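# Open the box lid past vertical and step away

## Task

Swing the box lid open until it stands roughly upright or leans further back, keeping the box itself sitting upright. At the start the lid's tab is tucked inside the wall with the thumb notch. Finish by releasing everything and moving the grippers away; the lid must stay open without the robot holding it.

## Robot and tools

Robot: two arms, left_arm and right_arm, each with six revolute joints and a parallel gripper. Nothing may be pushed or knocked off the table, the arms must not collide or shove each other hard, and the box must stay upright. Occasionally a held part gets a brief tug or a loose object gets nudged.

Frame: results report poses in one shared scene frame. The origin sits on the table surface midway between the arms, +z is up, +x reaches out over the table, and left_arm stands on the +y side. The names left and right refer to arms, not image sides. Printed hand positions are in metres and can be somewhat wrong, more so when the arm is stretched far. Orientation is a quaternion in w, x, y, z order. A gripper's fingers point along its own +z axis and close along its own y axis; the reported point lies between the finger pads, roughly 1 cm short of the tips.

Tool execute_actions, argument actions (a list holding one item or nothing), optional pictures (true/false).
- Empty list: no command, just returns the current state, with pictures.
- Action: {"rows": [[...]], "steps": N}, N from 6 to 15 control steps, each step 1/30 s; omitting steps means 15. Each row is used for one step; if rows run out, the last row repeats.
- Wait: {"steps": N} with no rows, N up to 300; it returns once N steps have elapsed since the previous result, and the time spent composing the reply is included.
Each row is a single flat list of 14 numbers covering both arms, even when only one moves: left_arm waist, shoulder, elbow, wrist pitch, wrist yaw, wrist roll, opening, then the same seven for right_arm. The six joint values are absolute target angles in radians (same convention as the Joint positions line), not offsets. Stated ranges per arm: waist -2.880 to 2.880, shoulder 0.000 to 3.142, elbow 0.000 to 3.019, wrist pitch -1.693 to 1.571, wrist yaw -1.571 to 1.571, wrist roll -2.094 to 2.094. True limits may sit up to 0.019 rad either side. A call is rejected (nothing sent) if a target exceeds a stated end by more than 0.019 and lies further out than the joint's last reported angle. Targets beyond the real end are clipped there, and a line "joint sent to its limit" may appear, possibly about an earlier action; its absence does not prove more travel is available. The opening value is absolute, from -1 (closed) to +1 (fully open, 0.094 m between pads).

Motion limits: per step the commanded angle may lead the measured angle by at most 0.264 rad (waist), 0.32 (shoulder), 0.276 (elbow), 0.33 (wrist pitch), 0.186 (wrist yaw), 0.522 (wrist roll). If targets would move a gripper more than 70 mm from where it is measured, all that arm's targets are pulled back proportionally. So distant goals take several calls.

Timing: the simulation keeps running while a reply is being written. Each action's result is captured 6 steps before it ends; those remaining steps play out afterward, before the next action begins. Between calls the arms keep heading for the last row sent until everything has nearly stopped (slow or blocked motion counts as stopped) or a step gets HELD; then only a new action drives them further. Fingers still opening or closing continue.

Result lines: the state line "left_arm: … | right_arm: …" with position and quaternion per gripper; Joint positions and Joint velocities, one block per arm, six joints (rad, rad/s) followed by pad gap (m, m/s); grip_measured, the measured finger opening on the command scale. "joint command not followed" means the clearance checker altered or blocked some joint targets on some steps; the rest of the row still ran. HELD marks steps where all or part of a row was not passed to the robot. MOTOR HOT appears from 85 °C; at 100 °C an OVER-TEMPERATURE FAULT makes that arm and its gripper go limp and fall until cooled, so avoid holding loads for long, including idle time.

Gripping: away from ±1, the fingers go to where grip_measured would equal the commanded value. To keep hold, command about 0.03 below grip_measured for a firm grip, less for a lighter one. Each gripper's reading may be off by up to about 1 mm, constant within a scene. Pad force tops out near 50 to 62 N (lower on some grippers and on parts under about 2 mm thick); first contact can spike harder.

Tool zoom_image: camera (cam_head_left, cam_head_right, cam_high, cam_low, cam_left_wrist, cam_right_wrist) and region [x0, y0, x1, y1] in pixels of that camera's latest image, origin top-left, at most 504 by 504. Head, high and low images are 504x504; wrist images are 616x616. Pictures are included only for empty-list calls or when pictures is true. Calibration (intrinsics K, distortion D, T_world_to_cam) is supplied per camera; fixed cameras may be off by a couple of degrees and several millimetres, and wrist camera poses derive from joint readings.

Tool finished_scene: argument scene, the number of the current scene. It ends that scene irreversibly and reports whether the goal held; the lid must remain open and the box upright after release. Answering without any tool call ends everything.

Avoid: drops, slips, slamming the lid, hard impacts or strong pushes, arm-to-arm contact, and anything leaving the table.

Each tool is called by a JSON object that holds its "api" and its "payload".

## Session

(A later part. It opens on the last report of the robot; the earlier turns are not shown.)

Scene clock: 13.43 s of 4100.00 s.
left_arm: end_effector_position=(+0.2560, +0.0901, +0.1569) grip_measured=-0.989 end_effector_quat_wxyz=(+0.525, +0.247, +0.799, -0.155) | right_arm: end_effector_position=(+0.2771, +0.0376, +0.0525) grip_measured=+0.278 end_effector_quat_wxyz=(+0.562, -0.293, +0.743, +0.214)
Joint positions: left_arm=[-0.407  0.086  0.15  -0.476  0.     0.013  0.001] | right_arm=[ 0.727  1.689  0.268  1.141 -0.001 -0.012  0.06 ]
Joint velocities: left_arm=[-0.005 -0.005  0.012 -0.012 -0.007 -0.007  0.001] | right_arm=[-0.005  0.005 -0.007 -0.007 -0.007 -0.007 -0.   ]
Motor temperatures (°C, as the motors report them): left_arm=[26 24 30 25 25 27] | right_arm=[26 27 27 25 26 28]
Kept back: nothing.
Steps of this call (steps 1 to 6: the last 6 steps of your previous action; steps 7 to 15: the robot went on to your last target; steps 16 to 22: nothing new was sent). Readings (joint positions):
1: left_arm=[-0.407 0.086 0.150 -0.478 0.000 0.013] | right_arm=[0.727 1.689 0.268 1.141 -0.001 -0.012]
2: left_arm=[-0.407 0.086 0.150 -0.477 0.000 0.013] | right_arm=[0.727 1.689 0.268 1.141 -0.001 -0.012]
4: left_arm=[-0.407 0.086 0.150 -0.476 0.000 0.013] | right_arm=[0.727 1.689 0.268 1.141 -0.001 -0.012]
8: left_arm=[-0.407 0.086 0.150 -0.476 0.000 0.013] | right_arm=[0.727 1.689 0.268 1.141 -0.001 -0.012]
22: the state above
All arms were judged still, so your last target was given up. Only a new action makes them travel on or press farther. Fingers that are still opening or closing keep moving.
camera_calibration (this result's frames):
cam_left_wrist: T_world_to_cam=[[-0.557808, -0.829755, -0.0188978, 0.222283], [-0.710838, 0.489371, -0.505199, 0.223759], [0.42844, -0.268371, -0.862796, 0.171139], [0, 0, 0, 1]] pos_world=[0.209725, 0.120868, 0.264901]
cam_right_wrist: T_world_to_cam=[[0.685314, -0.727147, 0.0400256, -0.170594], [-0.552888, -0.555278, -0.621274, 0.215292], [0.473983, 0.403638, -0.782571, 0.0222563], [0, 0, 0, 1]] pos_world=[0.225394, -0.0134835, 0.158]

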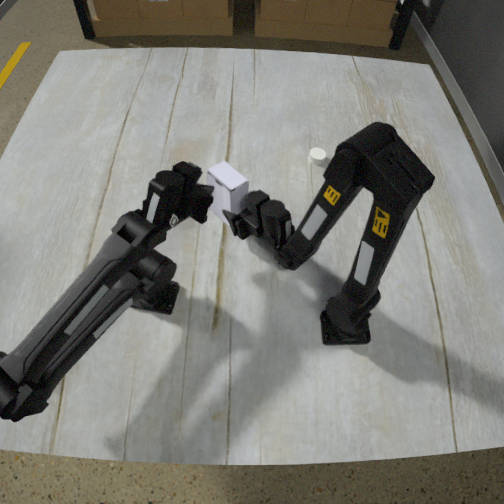

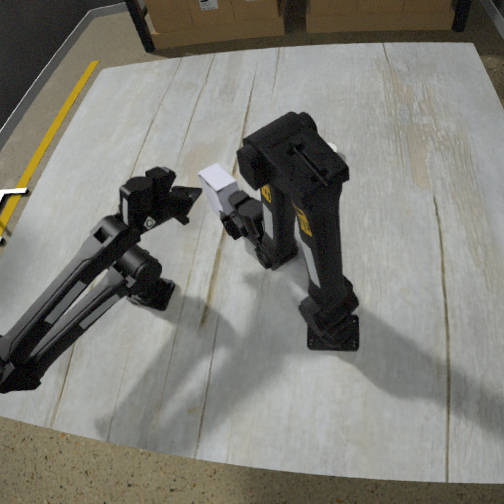

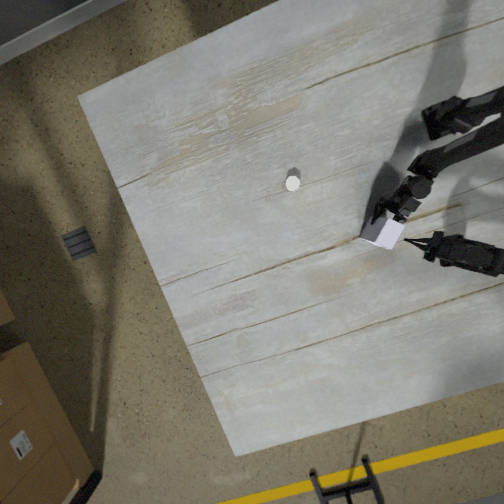

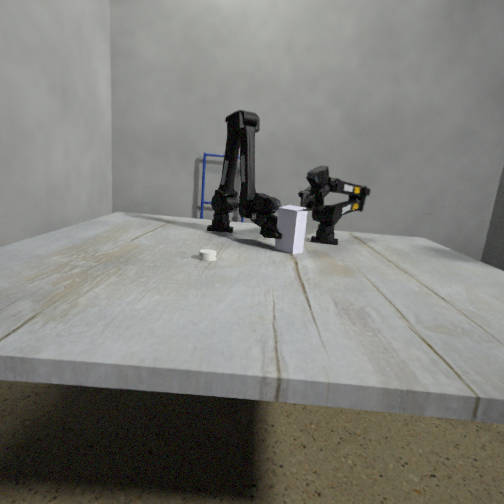

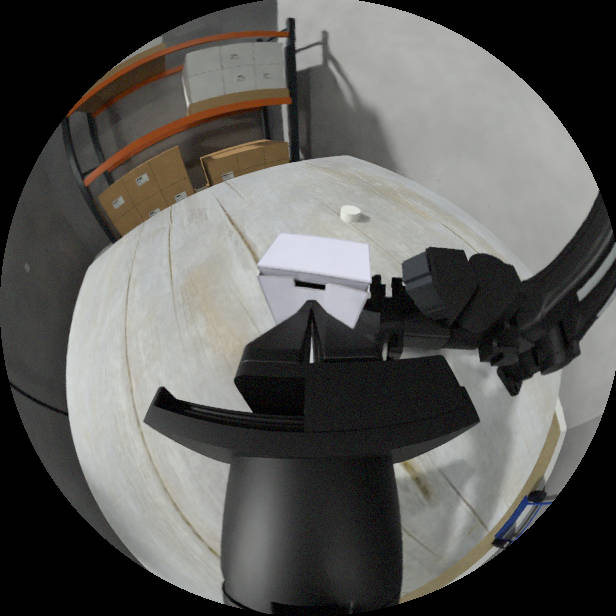

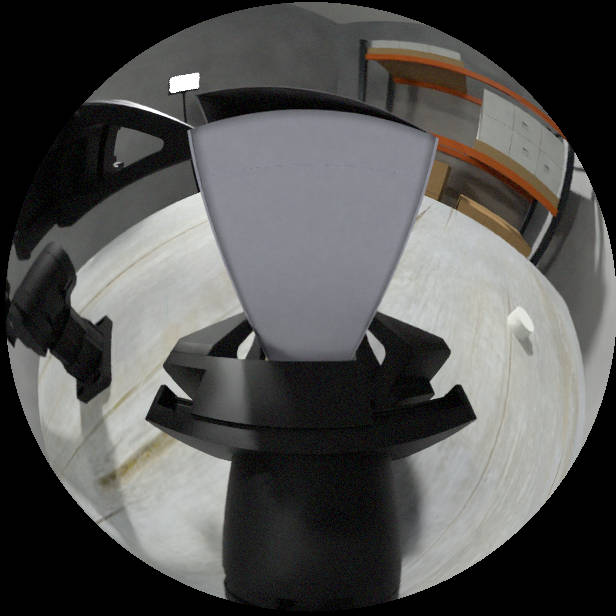

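{"api": "execute_actions", "payload": {"actions": [{"rows":[[-0.41,0.12,0.15,-0.43,0,0,-1,0.735,1.68,0.285,1.16,0,0,0.25],[-0.41,0.12,0.15,-0.43,0,0,-1,0.735,1.68,0.285,1.16,0,0,0.25],[-0.41,0.15,0.15,-0.4,0,0,-1,0.735,1.68,0.285,1.16,0,0,0.25],[-0.41,0.15,0.15,-0.4,0,0,-1,0.735,1.68,0.285,1.16,0,0,0.25],[-0.41,0.18,0.15,-0.37,0,0,-1,0.735,1.68,0.285,1.16,0,0,0.25],[-0.41,0.18,0.15,-0.37,0,0,-1,0.735,1.68,0.285,1.16,0,0,0.25],[-0.41,0.21,0.15,-0.34,0,0,-1,0.735,1.68,0.285,1.16,0,0,0.25]]}]}}

{"api": "execute_actions", "payload": {"actions": [{"rows":[[-0.41,0.21,0.15,-0.32,0,0,-1,0.735,1.68,0.285,1.16,0,0,0.25],[-0.41,0.21,0.15,-0.3,0,0,-1,0.735,1.68,0.285,1.16,0,0,0.25],[-0.41,0.21,0.15,-0.28,0,0,-1,0.735,1.68,0.285,1.16,0,0,0.25],[-0.41,0.21,0.15,-0.26,0,0,-1,0.735,1.68,0.285,1.16,0,0,0.25]]}]}}

{"api": "execute_actions", "payload": {"actions": [{"steps":12}], "pictures": true}}

{"api": "zoom_image", "payload": {"camera": "cam_head_right", "region": [160,150,250,240]}}

Scene clock: 14.17 s of 4100.00 s.
left_arm: end_effector_position=(+0.2672, +0.0827, +0.1548) grip_measured=-0.989 end_effector_quat_wxyz=(+0.525, +0.247, +0.800, -0.155) | right_arm: end_effector_position=(+0.2771, +0.0376, +0.0525) grip_measured=+0.263 end_effector_quat_wxyz=(+0.562, -0.293, +0.743, +0.214)
Joint positions: left_arm=[-0.407  0.195  0.15  -0.368  0.     0.013  0.001] | right_arm=[ 0.727  1.689  0.268  1.141 -0.001 -0.012  0.059]
Joint velocities: left_arm=[-0.015  0.357  0.002  0.217 -0.066 -0.007 -0.   ] | right_arm=[-0.005 -0.005  0.002  0.002  0.022 -0.022  0.001]
Motor temperatures (°C, as the motors report them): left_arm=[26 24 31 25 25 27] | right_arm=[26 27 27 25 26 28]
Steps of this call (steps 1 to 13: nothing new was sent; steps 14 to 22: the first 9 steps of this action). Readings (joint positions):
14: left_arm=[-0.407 0.088 0.150 -0.470 0.000 0.013] | right_arm=[0.727 1.689 0.268 1.141 -0.001 -0.012]
15: left_arm=[-0.407 0.093 0.150 -0.462 0.000 0.013] | right_arm=[0.727 1.689 0.268 1.141 -0.001 -0.012]
17: left_arm=[-0.407 0.115 0.150 -0.435 0.000 0.013] | right_arm=[0.727 1.689 0.268 1.141 -0.001 -0.012]
21: left_arm=[-0.407 0.181 0.150 -0.377 0.000 0.013] | right_arm=[0.727 1.689 0.268 1.141 -0.001 -0.012]
22: the state above

Scene clock: 14.67 s of 4100.00 s.
left_arm: end_effector_position=(+0.2744, +0.0779, +0.1715) grip_measured=-0.989 end_effector_quat_wxyz=(+0.554, +0.241, +0.779, -0.164) | right_arm: end_effector_position=(+0.2772, +0.0375, +0.0525) grip_measured=+0.262 end_effector_quat_wxyz=(+0.562, -0.292, +0.744, +0.215)
Joint positions: left_arm=[-0.407  0.211  0.15  -0.277  0.     0.013  0.001] | right_arm=[ 0.727  1.689  0.268  1.141 -0.    -0.009  0.059]
Joint velocities: left_arm=[-0.015 -0.005 -0.017  0.027  0.037 -0.051  0.   ] | right_arm=[ 0.005 -0.005 -0.022  0.017  0.037  0.022  0.001]
Motor temperatures (°C, as the motors report them): left_arm=[26 24 31 25 25 27] | right_arm=[26 27 27 25 26 28]
Steps of this call (steps 1 to 6: the last 6 steps of your previous action; steps 7 to 15: the first 9 steps of this action). Readings (joint positions):
7: left_arm=[-0.407 0.211 0.150 -0.352 0.000 0.013] | right_arm=[0.727 1.689 0.268 1.141 -0.001 -0.012]
8: left_arm=[-0.407 0.211 0.150 -0.344 0.000 0.013] | right_arm=[0.727 1.689 0.268 1.141 -0.001 -0.012]
10: left_arm=[-0.407 0.211 0.150 -0.312 0.000 0.013] | right_arm=[0.727 1.689 0.268 1.141 -0.001 -0.012]
14: left_arm=[-0.407 0.211 0.150 -0.278 0.000 0.013] | right_arm=[0.727 1.689 0.268 1.141 -0.000 -0.009]
15: the state above

Scene clock: 15.07 s of 4100.00 s.
left_arm: end_effector_position=(+0.2745, +0.0778, +0.1717) grip_measured=-0.989 end_effector_quat_wxyz=(+0.555, +0.241, +0.779, -0.164) | right_arm: end_effector_position=(+0.2772, +0.0375, +0.0525) grip_measured=+0.262 end_effector_quat_wxyz=(+0.562, -0.292, +0.744, +0.215)
Joint positions: left_arm=[-0.407  0.211  0.15  -0.277  0.     0.013  0.001] | right_arm=[ 0.727  1.689  0.268  1.141 -0.    -0.009  0.059]
Joint velocities: left_arm=[-0.005 -0.005 -0.012 -0.012  0.051 -0.051 -0.   ] | right_arm=[-0.005 -0.005 -0.017  0.012 -0.051  0.007  0.   ]
Motor temperatures (°C, as the motors report them): left_arm=[26 24 31 25 25 27] | right_arm=[26 27 27 25 26 28]
Kept back: nothing.
Steps of this call (steps 1 to 6: the last 6 steps of your previous action; steps 7 to 12: the robot went on to your last target). Readings (joint positions):
1: left_arm=[-0.407 0.211 0.150 -0.277 0.000 0.013] | right_arm=[0.727 1.689 0.268 1.141 -0.000 -0.009]
2: left_arm=[-0.407 0.211 0.150 -0.277 0.000 0.013] | right_arm=[0.727 1.689 0.268 1.141 -0.000 -0.009]
4: left_arm=[-0.407 0.211 0.150 -0.277 0.000 0.013] | right_arm=[0.727 1.689 0.268 1.141 -0.000 -0.009]
8: left_arm=[-0.407 0.211 0.150 -0.277 0.000 0.013] | right_arm=[0.727 1.689 0.268 1.141 -0.000 -0.009]
12: the state above
camera_calibration (this result's frames):
cam_left_wrist: T_world_to_cam=[[-0.556628, -0.83054, -0.0191919, 0.222454], [-0.677594, 0.467247, -0.567932, 0.253736], [0.480658, -0.303122, -0.822852, 0.154261], [0, 0, 0, 1]] pos_world=[0.221607, 0.11296, 0.275308]
cam_right_wrist: T_world_to_cam=[[0.68383, -0.728719, 0.0366804, -0.170144], [-0.555484, -0.552545, -0.621395, 0.215908], [0.47309, 0.404553, -0.782638, 0.022469], [0, 0, 0, 1]] pos_world=[0.225653, -0.0137786, 0.15799]

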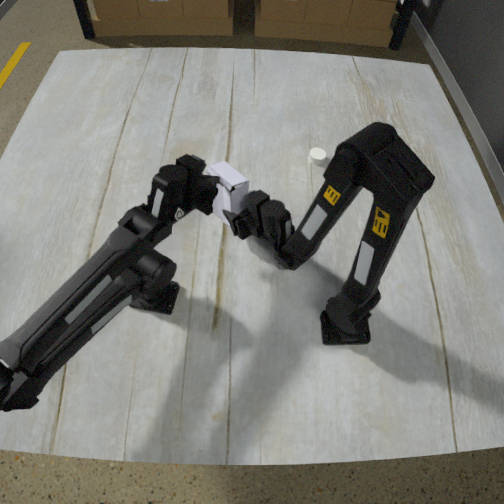

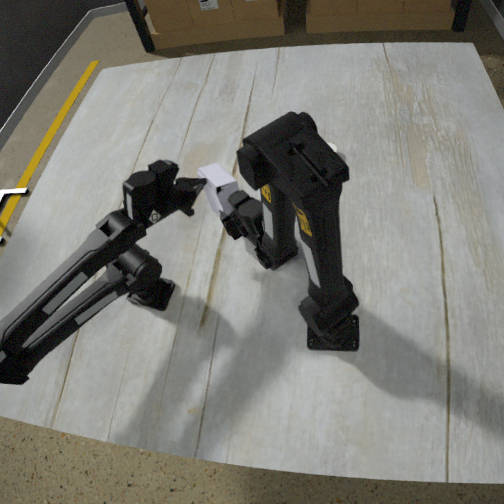

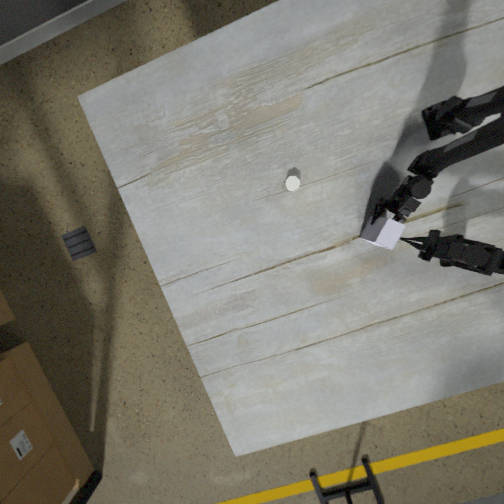

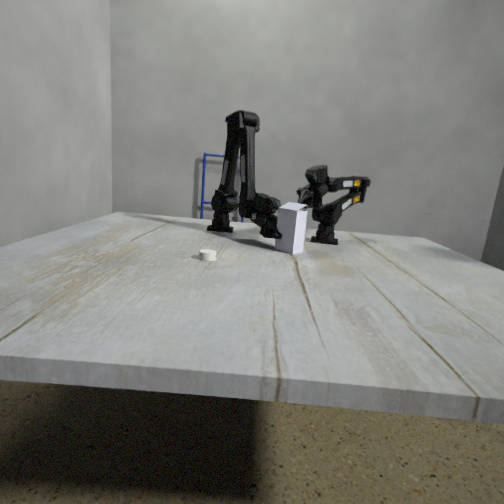

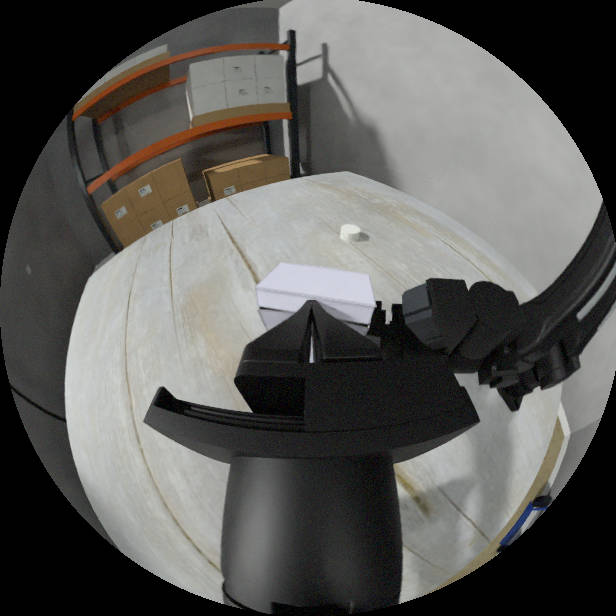

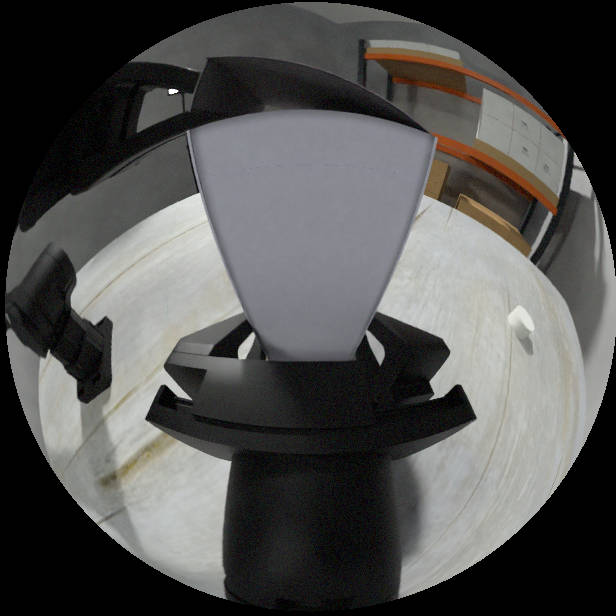

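Region (160, 150, 250, 240) of cam_head_right's 504x504 image, scaled by 5.600, with more detail than that image has.

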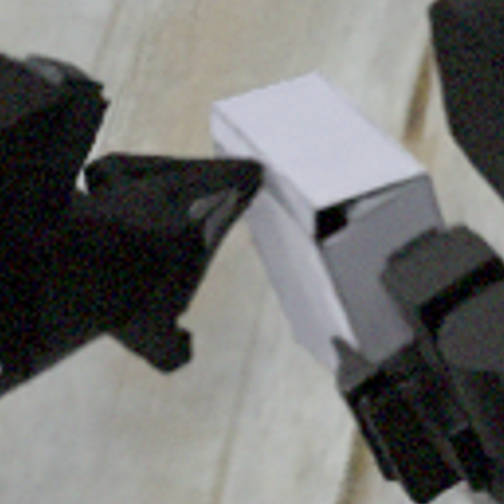

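{"api": "execute_actions", "payload": {"actions": [{"rows":[[-0.41,0.225,0.15,-0.23,0,0,-1,0.735,1.68,0.285,1.16,0,0,0.25],[-0.41,0.24,0.15,-0.2,0,0,-1,0.735,1.68,0.285,1.16,0,0,0.25],[-0.41,0.255,0.15,-0.17,0,0,-1,0.735,1.68,0.285,1.16,0,0,0.25],[-0.41,0.27,0.15,-0.14,0,0,-1,0.735,1.68,0.285,1.16,0,0,0.25],[-0.41,0.285,0.15,-0.11,0,0,-1,0.735,1.68,0.285,1.16,0,0,0.25],[-0.41,0.3,0.15,-0.08,0,0,-1,0.735,1.68,0.285,1.16,0,0,0.25]]}]}}

{"api": "execute_actions", "payload": {"actions": [{"steps":12}], "pictures": true}}

{"api": "zoom_image", "payload": {"camera": "cam_head_right", "region": [160,140,250,230]}}

Scene clock: 15.67 s of 4100.00 s.
left_arm: end_effector_position=(+0.2880, +0.0688, +0.1913) grip_measured=-0.989 end_effector_quat_wxyz=(+0.591, +0.233, +0.752, -0.175) | right_arm: end_effector_position=(+0.2774, +0.0373, +0.0525) grip_measured=+0.262 end_effector_quat_wxyz=(+0.561, -0.289, +0.745, +0.215)
Joint positions: left_arm=[-0.407  0.29   0.15  -0.103  0.     0.013  0.001] | right_arm=[ 0.727  1.689  0.268  1.141  0.001 -0.004  0.059]
Joint velocities: left_arm=[-0.005  0.171  0.012  0.144 -0.037  0.022  0.002] | right_arm=[-0.015 -0.015 -0.012 -0.012 -0.051  0.066 -0.001]
Motor temperatures (°C, as the motors report them): left_arm=[26 24 31 25 25 27] | right_arm=[26 27 27 25 26 28]
Steps of this call (steps 1 to 9: the robot went on to your last target; steps 10 to 18: the first 9 steps of this action). Readings (joint positions):
10: left_arm=[-0.407 0.211 0.150 -0.272 0.000 0.013] | right_arm=[0.727 1.689 0.268 1.141 -0.000 -0.008]
11: left_arm=[-0.407 0.213 0.150 -0.258 0.000 0.013] | right_arm=[0.727 1.689 0.268 1.141 0.001 -0.007]
13: left_arm=[-0.407 0.229 0.150 -0.211 0.000 0.013] | right_arm=[0.727 1.689 0.268 1.141 0.001 -0.006]
17: left_arm=[-0.407 0.283 0.150 -0.111 0.000 0.013] | right_arm=[0.727 1.689 0.268 1.141 0.001 -0.004]
18: the state above

Scene clock: 16.07 s of 4100.00 s.
left_arm: end_effector_position=(+0.2886, +0.0684, +0.1915) grip_measured=-0.989 end_effector_quat_wxyz=(+0.592, +0.233, +0.752, -0.175) | right_arm: end_effector_position=(+0.2774, +0.0373, +0.0525) grip_measured=+0.262 end_effector_quat_wxyz=(+0.561, -0.289, +0.745, +0.215)
Joint positions: left_arm=[-0.407  0.295  0.15  -0.096  0.     0.013  0.001] | right_arm=[ 0.727  1.689  0.268  1.141  0.001 -0.004  0.059]
Joint velocities: left_arm=[-0.005 -0.024  0.002 -0.007 -0.007  0.037  0.001] | right_arm=[-0.005  0.005  0.007 -0.007 -0.037 -0.066 -0.   ]
Motor temperatures (°C, as the motors report them): left_arm=[26 24 31 25 25 27] | right_arm=[26 27 27 25 26 28]
Kept back: nothing.
Steps of this call (steps 1 to 6: the last 6 steps of your previous action; steps 7 to 12: the robot went on to your last target). Readings (joint positions):
1: left_arm=[-0.407 0.294 0.150 -0.100 0.000 0.013] | right_arm=[0.727 1.689 0.268 1.141 0.001 -0.004]
2: left_arm=[-0.407 0.295 0.150 -0.098 0.000 0.013] | right_arm=[0.727 1.689 0.268 1.141 0.001 -0.004]
4: left_arm=[-0.407 0.295 0.150 -0.096 0.000 0.013] | right_arm=[0.727 1.689 0.268 1.141 0.001 -0.004]
8: left_arm=[-0.407 0.295 0.150 -0.096 0.000 0.013] | right_arm=[0.727 1.689 0.268 1.141 0.001 -0.004]
12: the state above
camera_calibration (this result's frames):
cam_left_wrist: T_world_to_cam=[[-0.555088, -0.831565, -0.0194141, 0.222558], [-0.629254, 0.435076, -0.644009, 0.281806], [0.543982, -0.345265, -0.764771, 0.134419], [0, 0, 0, 1]] pos_world=[0.227746, 0.108875, 0.288606]
cam_right_wrist: T_world_to_cam=[[0.681927, -0.730689, 0.0327079, -0.169597], [-0.558652, -0.549193, -0.621527, 0.216659], [0.472105, 0.405564, -0.78271, 0.0227032], [0, 0, 0, 1]] pos_world=[0.225971, -0.0141422, 0.157977]

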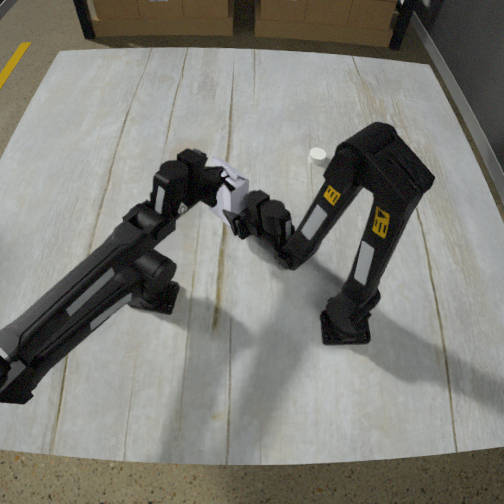

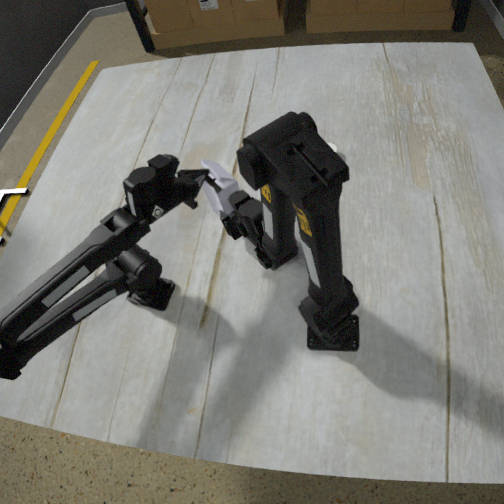

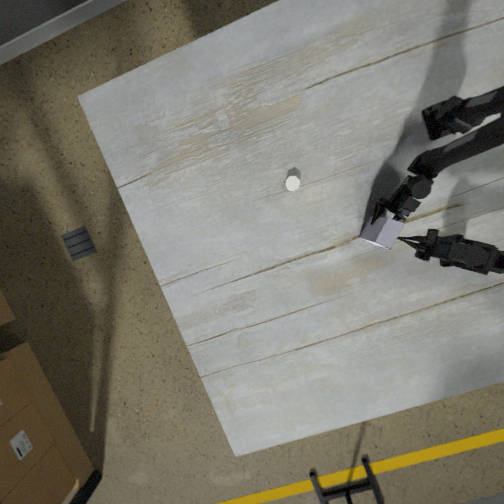

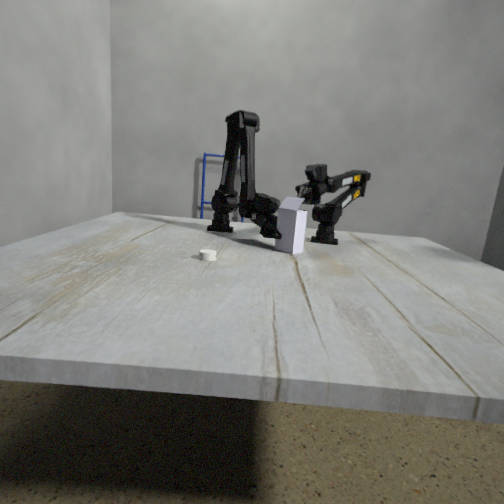

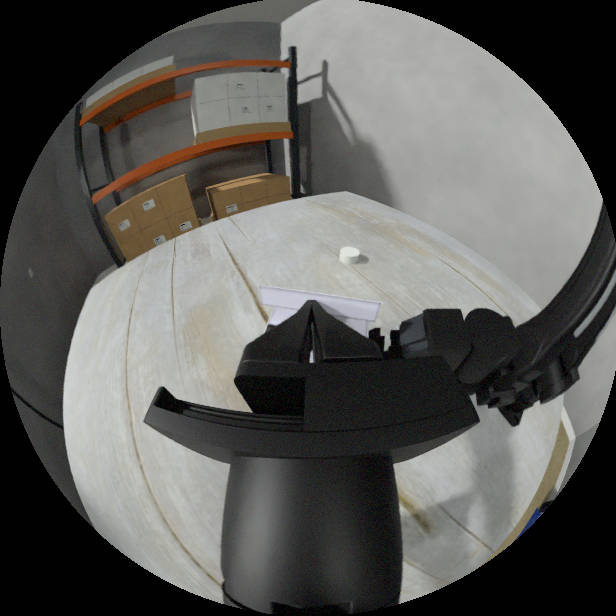

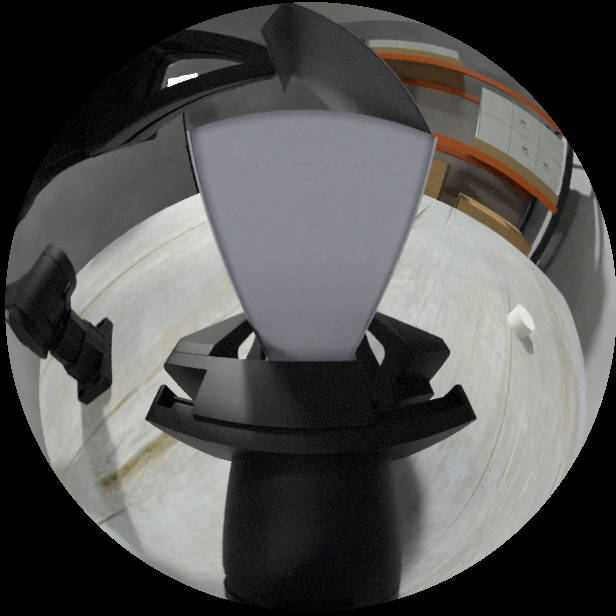

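Region (160, 140, 250, 230) of cam_head_right's 504x504 image, scaled by 5.600, with more detail than that image has.

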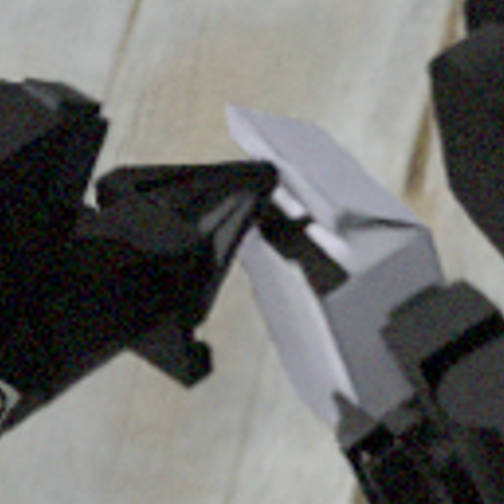

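{"api": "execute_actions", "payload": {"actions": [{"rows":[[-0.41,0.33,0.18,-0.09,0,0,-1,0.735,1.68,0.285,1.16,0,0,0.25],[-0.41,0.36,0.197,-0.09,0,0,-1,0.735,1.68,0.285,1.16,0,0,0.25],[-0.41,0.39,0.214,-0.09,0,0,-1,0.735,1.68,0.285,1.16,0,0,0.25],[-0.41,0.42,0.231,-0.09,0,0,-1,0.735,1.68,0.285,1.16,0,0,0.25],[-0.41,0.45,0.248,-0.1,0,0,-1,0.735,1.68,0.285,1.16,0,0,0.25],[-0.41,0.48,0.265,-0.1,0,0,-1,0.735,1.68,0.285,1.16,0,0,0.25],[-0.41,0.515,0.285,-0.1,0,0,-1,0.735,1.68,0.285,1.16,0,0,0.25],[-0.41,0.55,0.305,-0.11,0,0,-1,0.735,1.68,0.285,1.16,0,0,0.25],[-0.41,0.585,0.325,-0.12,0,0,-1,0.735,1.68,0.285,1.16,0,0,0.25],[-0.41,0.62,0.345,-0.12,0,0,-1,0.735,1.68,0.285,1.16,0,0,0.25],[-0.41,0.655,0.366,-0.13,0,0,-1,0.735,1.68,0.285,1.16,0,0,0.25],[-0.41,0.69,0.387,-0.14,0,0,-1,0.735,1.68,0.285,1.16,0,0,0.25],[-0.41,0.73,0.41,-0.15,0,0,-1,0.735,1.68,0.285,1.16,0,0,0.25],[-0.41,0.768,0.434,-0.156,0,0,-1,0.735,1.68,0.285,1.16,0,0,0.25]]}]}}

{"api": "execute_actions", "payload": {"actions": [{"steps":16}]}}

{"api": "execute_actions", "payload": {"actions": [{"rows":[[-0.41,0.62,0.345,-0.12,0,0,-1,0.735,1.68,0.285,1.16,0,0,0.25],[-0.41,0.62,0.345,-0.12,0,0,-1,0.735,1.68,0.285,1.16,0,0,0.25],[-0.41,0.62,0.345,-0.12,0,0,-1,0.735,1.68,0.285,1.16,0,0,0.25],[-0.41,0.45,0.26,-0.12,0,0,-1,0.735,1.68,0.285,1.16,0,0,0.25],[-0.41,0.45,0.26,-0.12,0,0,-1,0.735,1.68,0.285,1.16,0,0,0.25],[-0.41,0.45,0.26,-0.12,0,0,-1,0.735,1.68,0.285,1.16,0,0,0.25],[-0.41,0.15,0.2,-0.3,0,0,-1,0.735,1.68,0.285,1.16,0,0,1]]}]}}

{"api": "execute_actions", "payload": {"actions": [{"rows":[[0.2,0.15,0.3,-0.5,0,0,-1,0.73,1.34,0.17,0.82,0,0,1]],"steps":10}]}}

{"api": "execute_actions", "payload": {"actions": [{"rows":[[0.2,0.15,0.3,-0.5,0,0,-1,0.73,0.9,0.04,0.5,0,0,1]]}], "pictures": true}}

{"api": "zoom_image", "payload": {"camera": "cam_head_left", "region": [180,130,290,240]}}

Scene clock: 17.10 s of 4100.00 s.
left_arm: end_effector_position=(+0.3094, +0.0546, +0.1778) grip_measured=-0.989 end_effector_quat_wxyz=(+0.536, +0.245, +0.792, -0.158) | right_arm: end_effector_position=(+0.2774, +0.0373, +0.0525) grip_measured=+0.262 end_effector_quat_wxyz=(+0.561, -0.289, +0.745, +0.215)
Joint positions: left_arm=[-0.407  0.518  0.235 -0.102  0.     0.013  0.001] | right_arm=[ 0.727  1.689  0.268  1.141  0.001 -0.004  0.059]
Joint velocities: left_arm=[-0.015  1.079  0.623 -0.154 -0.022  0.022  0.   ] | right_arm=[ 0.005  0.005  0.007 -0.012 -0.022  0.037 -0.001]
Motor temperatures (°C, as the motors report them): left_arm=[26 24 31 25 25 27] | right_arm=[26 27 27 25 26 28]
Steps of this call (steps 1 to 15: the robot went on to your last target; steps 16 to 22: nothing new was sent; steps 23 to 31: the first 9 steps of this action). Readings (joint positions):
23: left_arm=[-0.407 0.297 0.150 -0.096 0.000 0.013] | right_arm=[0.727 1.689 0.268 1.141 0.001 -0.004]
24: left_arm=[-0.407 0.304 0.151 -0.096 0.000 0.013] | right_arm=[0.727 1.689 0.268 1.141 0.001 -0.004]
26: left_arm=[-0.407 0.341 0.159 -0.096 0.000 0.013] | right_arm=[0.727 1.689 0.268 1.141 0.001 -0.004]
30: left_arm=[-0.407 0.480 0.214 -0.097 0.000 0.013] | right_arm=[0.727 1.689 0.268 1.141 0.001 -0.004]
31: the state above

Scene clock: 17.63 s of 4100.00 s.
left_arm: end_effector_position=(+0.3485, +0.0285, +0.1823) grip_measured=-0.989 end_effector_quat_wxyz=(+0.481, +0.256, +0.827, -0.142) | right_arm: end_effector_position=(+0.2774, +0.0373, +0.0525) grip_measured=+0.262 end_effector_quat_wxyz=(+0.561, -0.289, +0.745, +0.215)
Joint positions: left_arm=[-0.407  0.776  0.402 -0.146  0.     0.013  0.001] | right_arm=[ 0.727  1.689  0.268  1.141  0.001 -0.004  0.059]
Joint velocities: left_arm=[-0.005 -0.005  0.002  0.007  0.007 -0.007 -0.001] | right_arm=[-0.015 -0.005 -0.017 -0.007 -0.022 -0.081  0.   ]
Motor temperatures (°C, as the motors report them): left_arm=[26 24 31 25 25 27] | right_arm=[26 27 27 25 26 28]
Kept back: nothing.
Steps of this call (steps 1 to 6: the last 6 steps of your previous action; steps 7 to 16: the robot went on to your last target). Readings (joint positions):
1: left_arm=[-0.407 0.554 0.257 -0.106 0.000 0.013] | right_arm=[0.727 1.689 0.268 1.141 0.001 -0.004]
2: left_arm=[-0.407 0.590 0.279 -0.111 0.000 0.013] | right_arm=[0.727 1.689 0.268 1.141 0.001 -0.004]
4: left_arm=[-0.407 0.660 0.326 -0.124 0.000 0.013] | right_arm=[0.727 1.689 0.268 1.141 0.001 -0.004]
8: left_arm=[-0.407 0.769 0.397 -0.140 0.000 0.013] | right_arm=[0.727 1.689 0.268 1.141 0.001 -0.004]
16: the state above

Scene clock: 17.93 s of 4100.00 s.
left_arm: end_effector_position=(+0.2844, +0.0712, +0.2132) grip_measured=-0.989 end_effector_quat_wxyz=(+0.578, +0.236, +0.762, -0.171) | right_arm: end_effector_position=(+0.2774, +0.0373, +0.0525) grip_measured=+0.947 end_effector_quat_wxyz=(+0.561, -0.289, +0.745, +0.215)
Joint positions: left_arm=[-0.407  0.255  0.225 -0.246  0.     0.013  0.001] | right_arm=[ 0.727  1.689  0.268  1.141  0.001 -0.004  0.091]
Joint velocities: left_arm=[ 0.005 -2.672 -0.549 -0.803 -0.037 -0.022 -0.   ] | right_arm=[-0.005 -0.005  0.017  0.002 -0.081  0.081  0.129]
Motor temperatures (°C, as the motors report them): left_arm=[26 24 31 25 25 27] | right_arm=[26 27 27 25 26 28]
Steps of this call (steps 1 to 9: the first 9 steps of this action). Readings (joint positions):
1: left_arm=[-0.407 0.765 0.396 -0.143 0.000 0.013] | right_arm=[0.727 1.689 0.268 1.141 0.001 -0.004]
2: left_arm=[-0.407 0.737 0.381 -0.138 0.000 0.013] | right_arm=[0.727 1.689 0.268 1.141 0.001 -0.004]
4: left_arm=[-0.407 0.649 0.343 -0.135 0.000 0.013] | right_arm=[0.727 1.689 0.268 1.141 0.001 -0.004]
8: left_arm=[-0.407 0.350 0.247 -0.210 0.000 0.013] | right_arm=[0.727 1.689 0.268 1.141 0.001 -0.004]
9: the state above

Scene clock: 18.27 s of 4100.00 s.
left_arm: end_effector_position=(+0.2954, +0.1472, +0.2012) grip_measured=-0.989 end_effector_quat_wxyz=(+0.560, +0.138, +0.812, -0.089) | right_arm: end_effector_position=(+0.2507, +0.0130, +0.0659) grip_measured=+1.000 end_effector_quat_wxyz=(+0.529, -0.298, +0.768, +0.203)
Joint positions: left_arm=[-0.142  0.146  0.241 -0.459  0.005  0.013  0.001] | right_arm=[ 0.727  1.432  0.194  0.873  0.001 -0.004  0.094]
Joint velocities: left_arm=[ 2.789  0.063  0.139 -0.53  -0.081 -0.037 -0.   ] | right_arm=[ 0.005 -2.3   -0.676 -0.73  -0.051 -0.037  0.   ]
Motor temperatures (°C, as the motors report them): left_arm=[26 24 32 25 25 27] | right_arm=[26 27 27 25 26 28]
Steps of this call (steps 1 to 6: the last 6 steps of your previous action; steps 7 to 10: the first 4 steps of this action). Readings (joint positions):
7: left_arm=[-0.384 0.127 0.210 -0.328 0.008 0.013] | right_arm=[0.727 1.662 0.262 1.082 0.001 -0.004]
8: left_arm=[-0.320 0.136 0.224 -0.393 0.009 0.013] | right_arm=[0.727 1.597 0.246 0.977 0.001 -0.004]
10: the state above

Scene clock: 18.77 s of 4100.00 s.
left_arm: end_effector_position=(+0.3072, +0.2402, +0.1996) grip_measured=-0.989 end_effector_quat_wxyz=(+0.558, -0.007, +0.830, +0.012) | right_arm: end_effector_position=(+0.1975, -0.0354, +0.1082) grip_measured=+1.000 end_effector_quat_wxyz=(+0.554, -0.291, +0.750, +0.212)
Joint positions: left_arm=[ 0.208  0.147  0.25  -0.49  -0.002  0.011  0.001] | right_arm=[ 0.727  0.852  0.032  0.52   0.001 -0.004  0.094]
Joint velocities: left_arm=[-0.005 -0.005  0.012 -0.002 -0.037 -0.081 -0.   ] | right_arm=[-0.024  0.21   0.017 -0.002 -0.051 -0.051  0.   ]
Motor temperatures (°C, as the motors report them): left_arm=[26 24 32 25 25 27] | right_arm=[26 27 27 25 26 27]
Steps of this call (steps 1 to 6: the last 6 steps of your previous action; steps 7 to 15: the first 9 steps of this action). Readings (joint positions):
7: left_arm=[0.228 0.147 0.250 -0.489 -0.004 0.011] | right_arm=[0.727 1.277 0.165 0.780 0.001 -0.004]
8: left_arm=[0.223 0.147 0.250 -0.490 -0.003 0.011] | right_arm=[0.727 1.213 0.145 0.676 0.001 -0.004]
10: left_arm=[0.212 0.147 0.250 -0.490 -0.002 0.011] | right_arm=[0.727 1.027 0.074 0.561 0.001 -0.004]
14: left_arm=[0.208 0.147 0.250 -0.490 -0.002 0.011] | right_arm=[0.727 0.849 0.031 0.520 0.001 -0.004]
15: the state above
camera_calibration (this result's frames):
cam_left_wrist: T_world_to_cam=[[0.0264575, -0.999473, -0.0188093, 0.237452], [-0.850519, -0.0126195, -0.525793, 0.375841], [0.525278, 0.0299089, -0.850405, 0.122497], [0, 0, 0, 1]] pos_world=[0.249033, 0.238406, 0.306253]
cam_right_wrist: T_world_to_cam=[[0.682387, -0.73027, 0.0324584, -0.170088], [-0.567316, -0.557073, -0.606484, 0.166519], [0.460979, 0.395442, -0.794433, 0.13661], [0, 0, 0, 1]] pos_world=[0.14756, -0.0854683, 0.215039]

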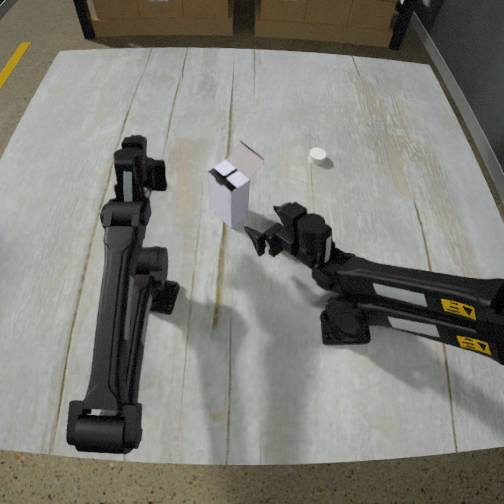

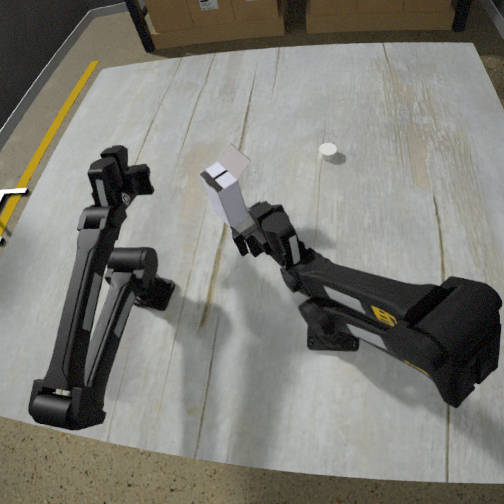

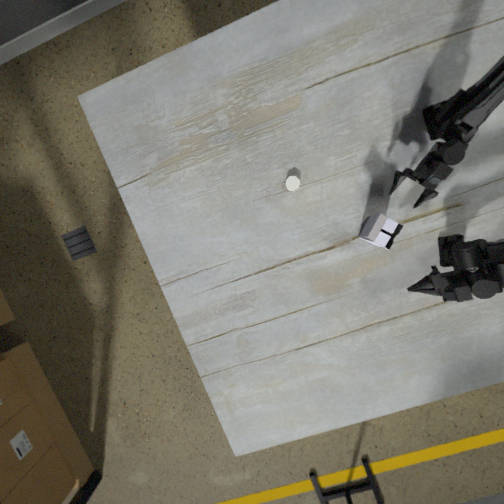

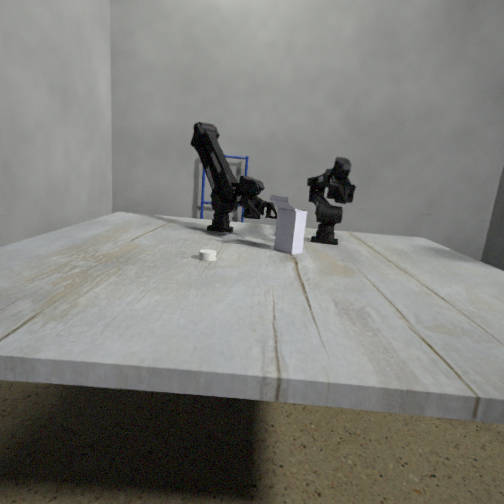

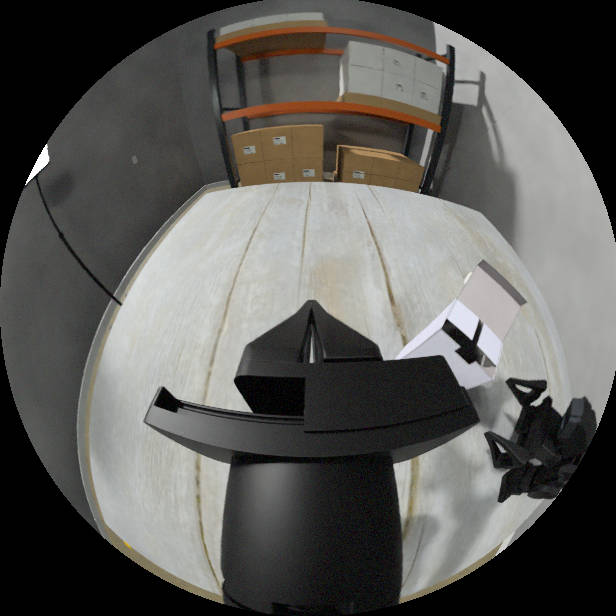

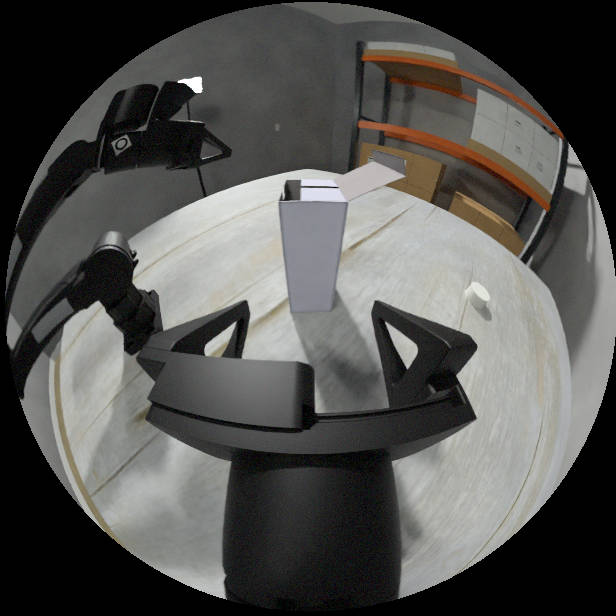

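Region (180, 130, 290, 240) of cam_head_left's 504x504 image, scaled by 4.582, with more detail than that image has.

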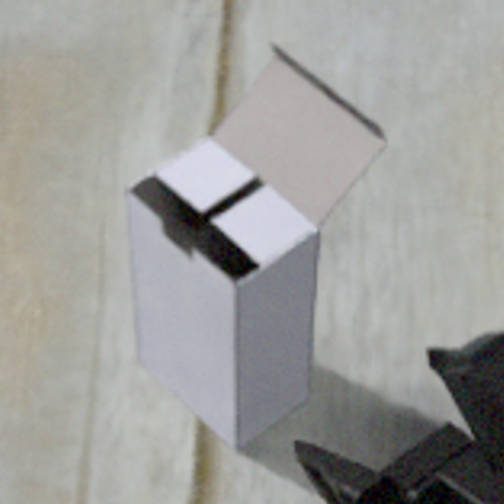

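{"api": "finished_scene", "payload": {"scene": 1}}

The scene is finished: the task was done.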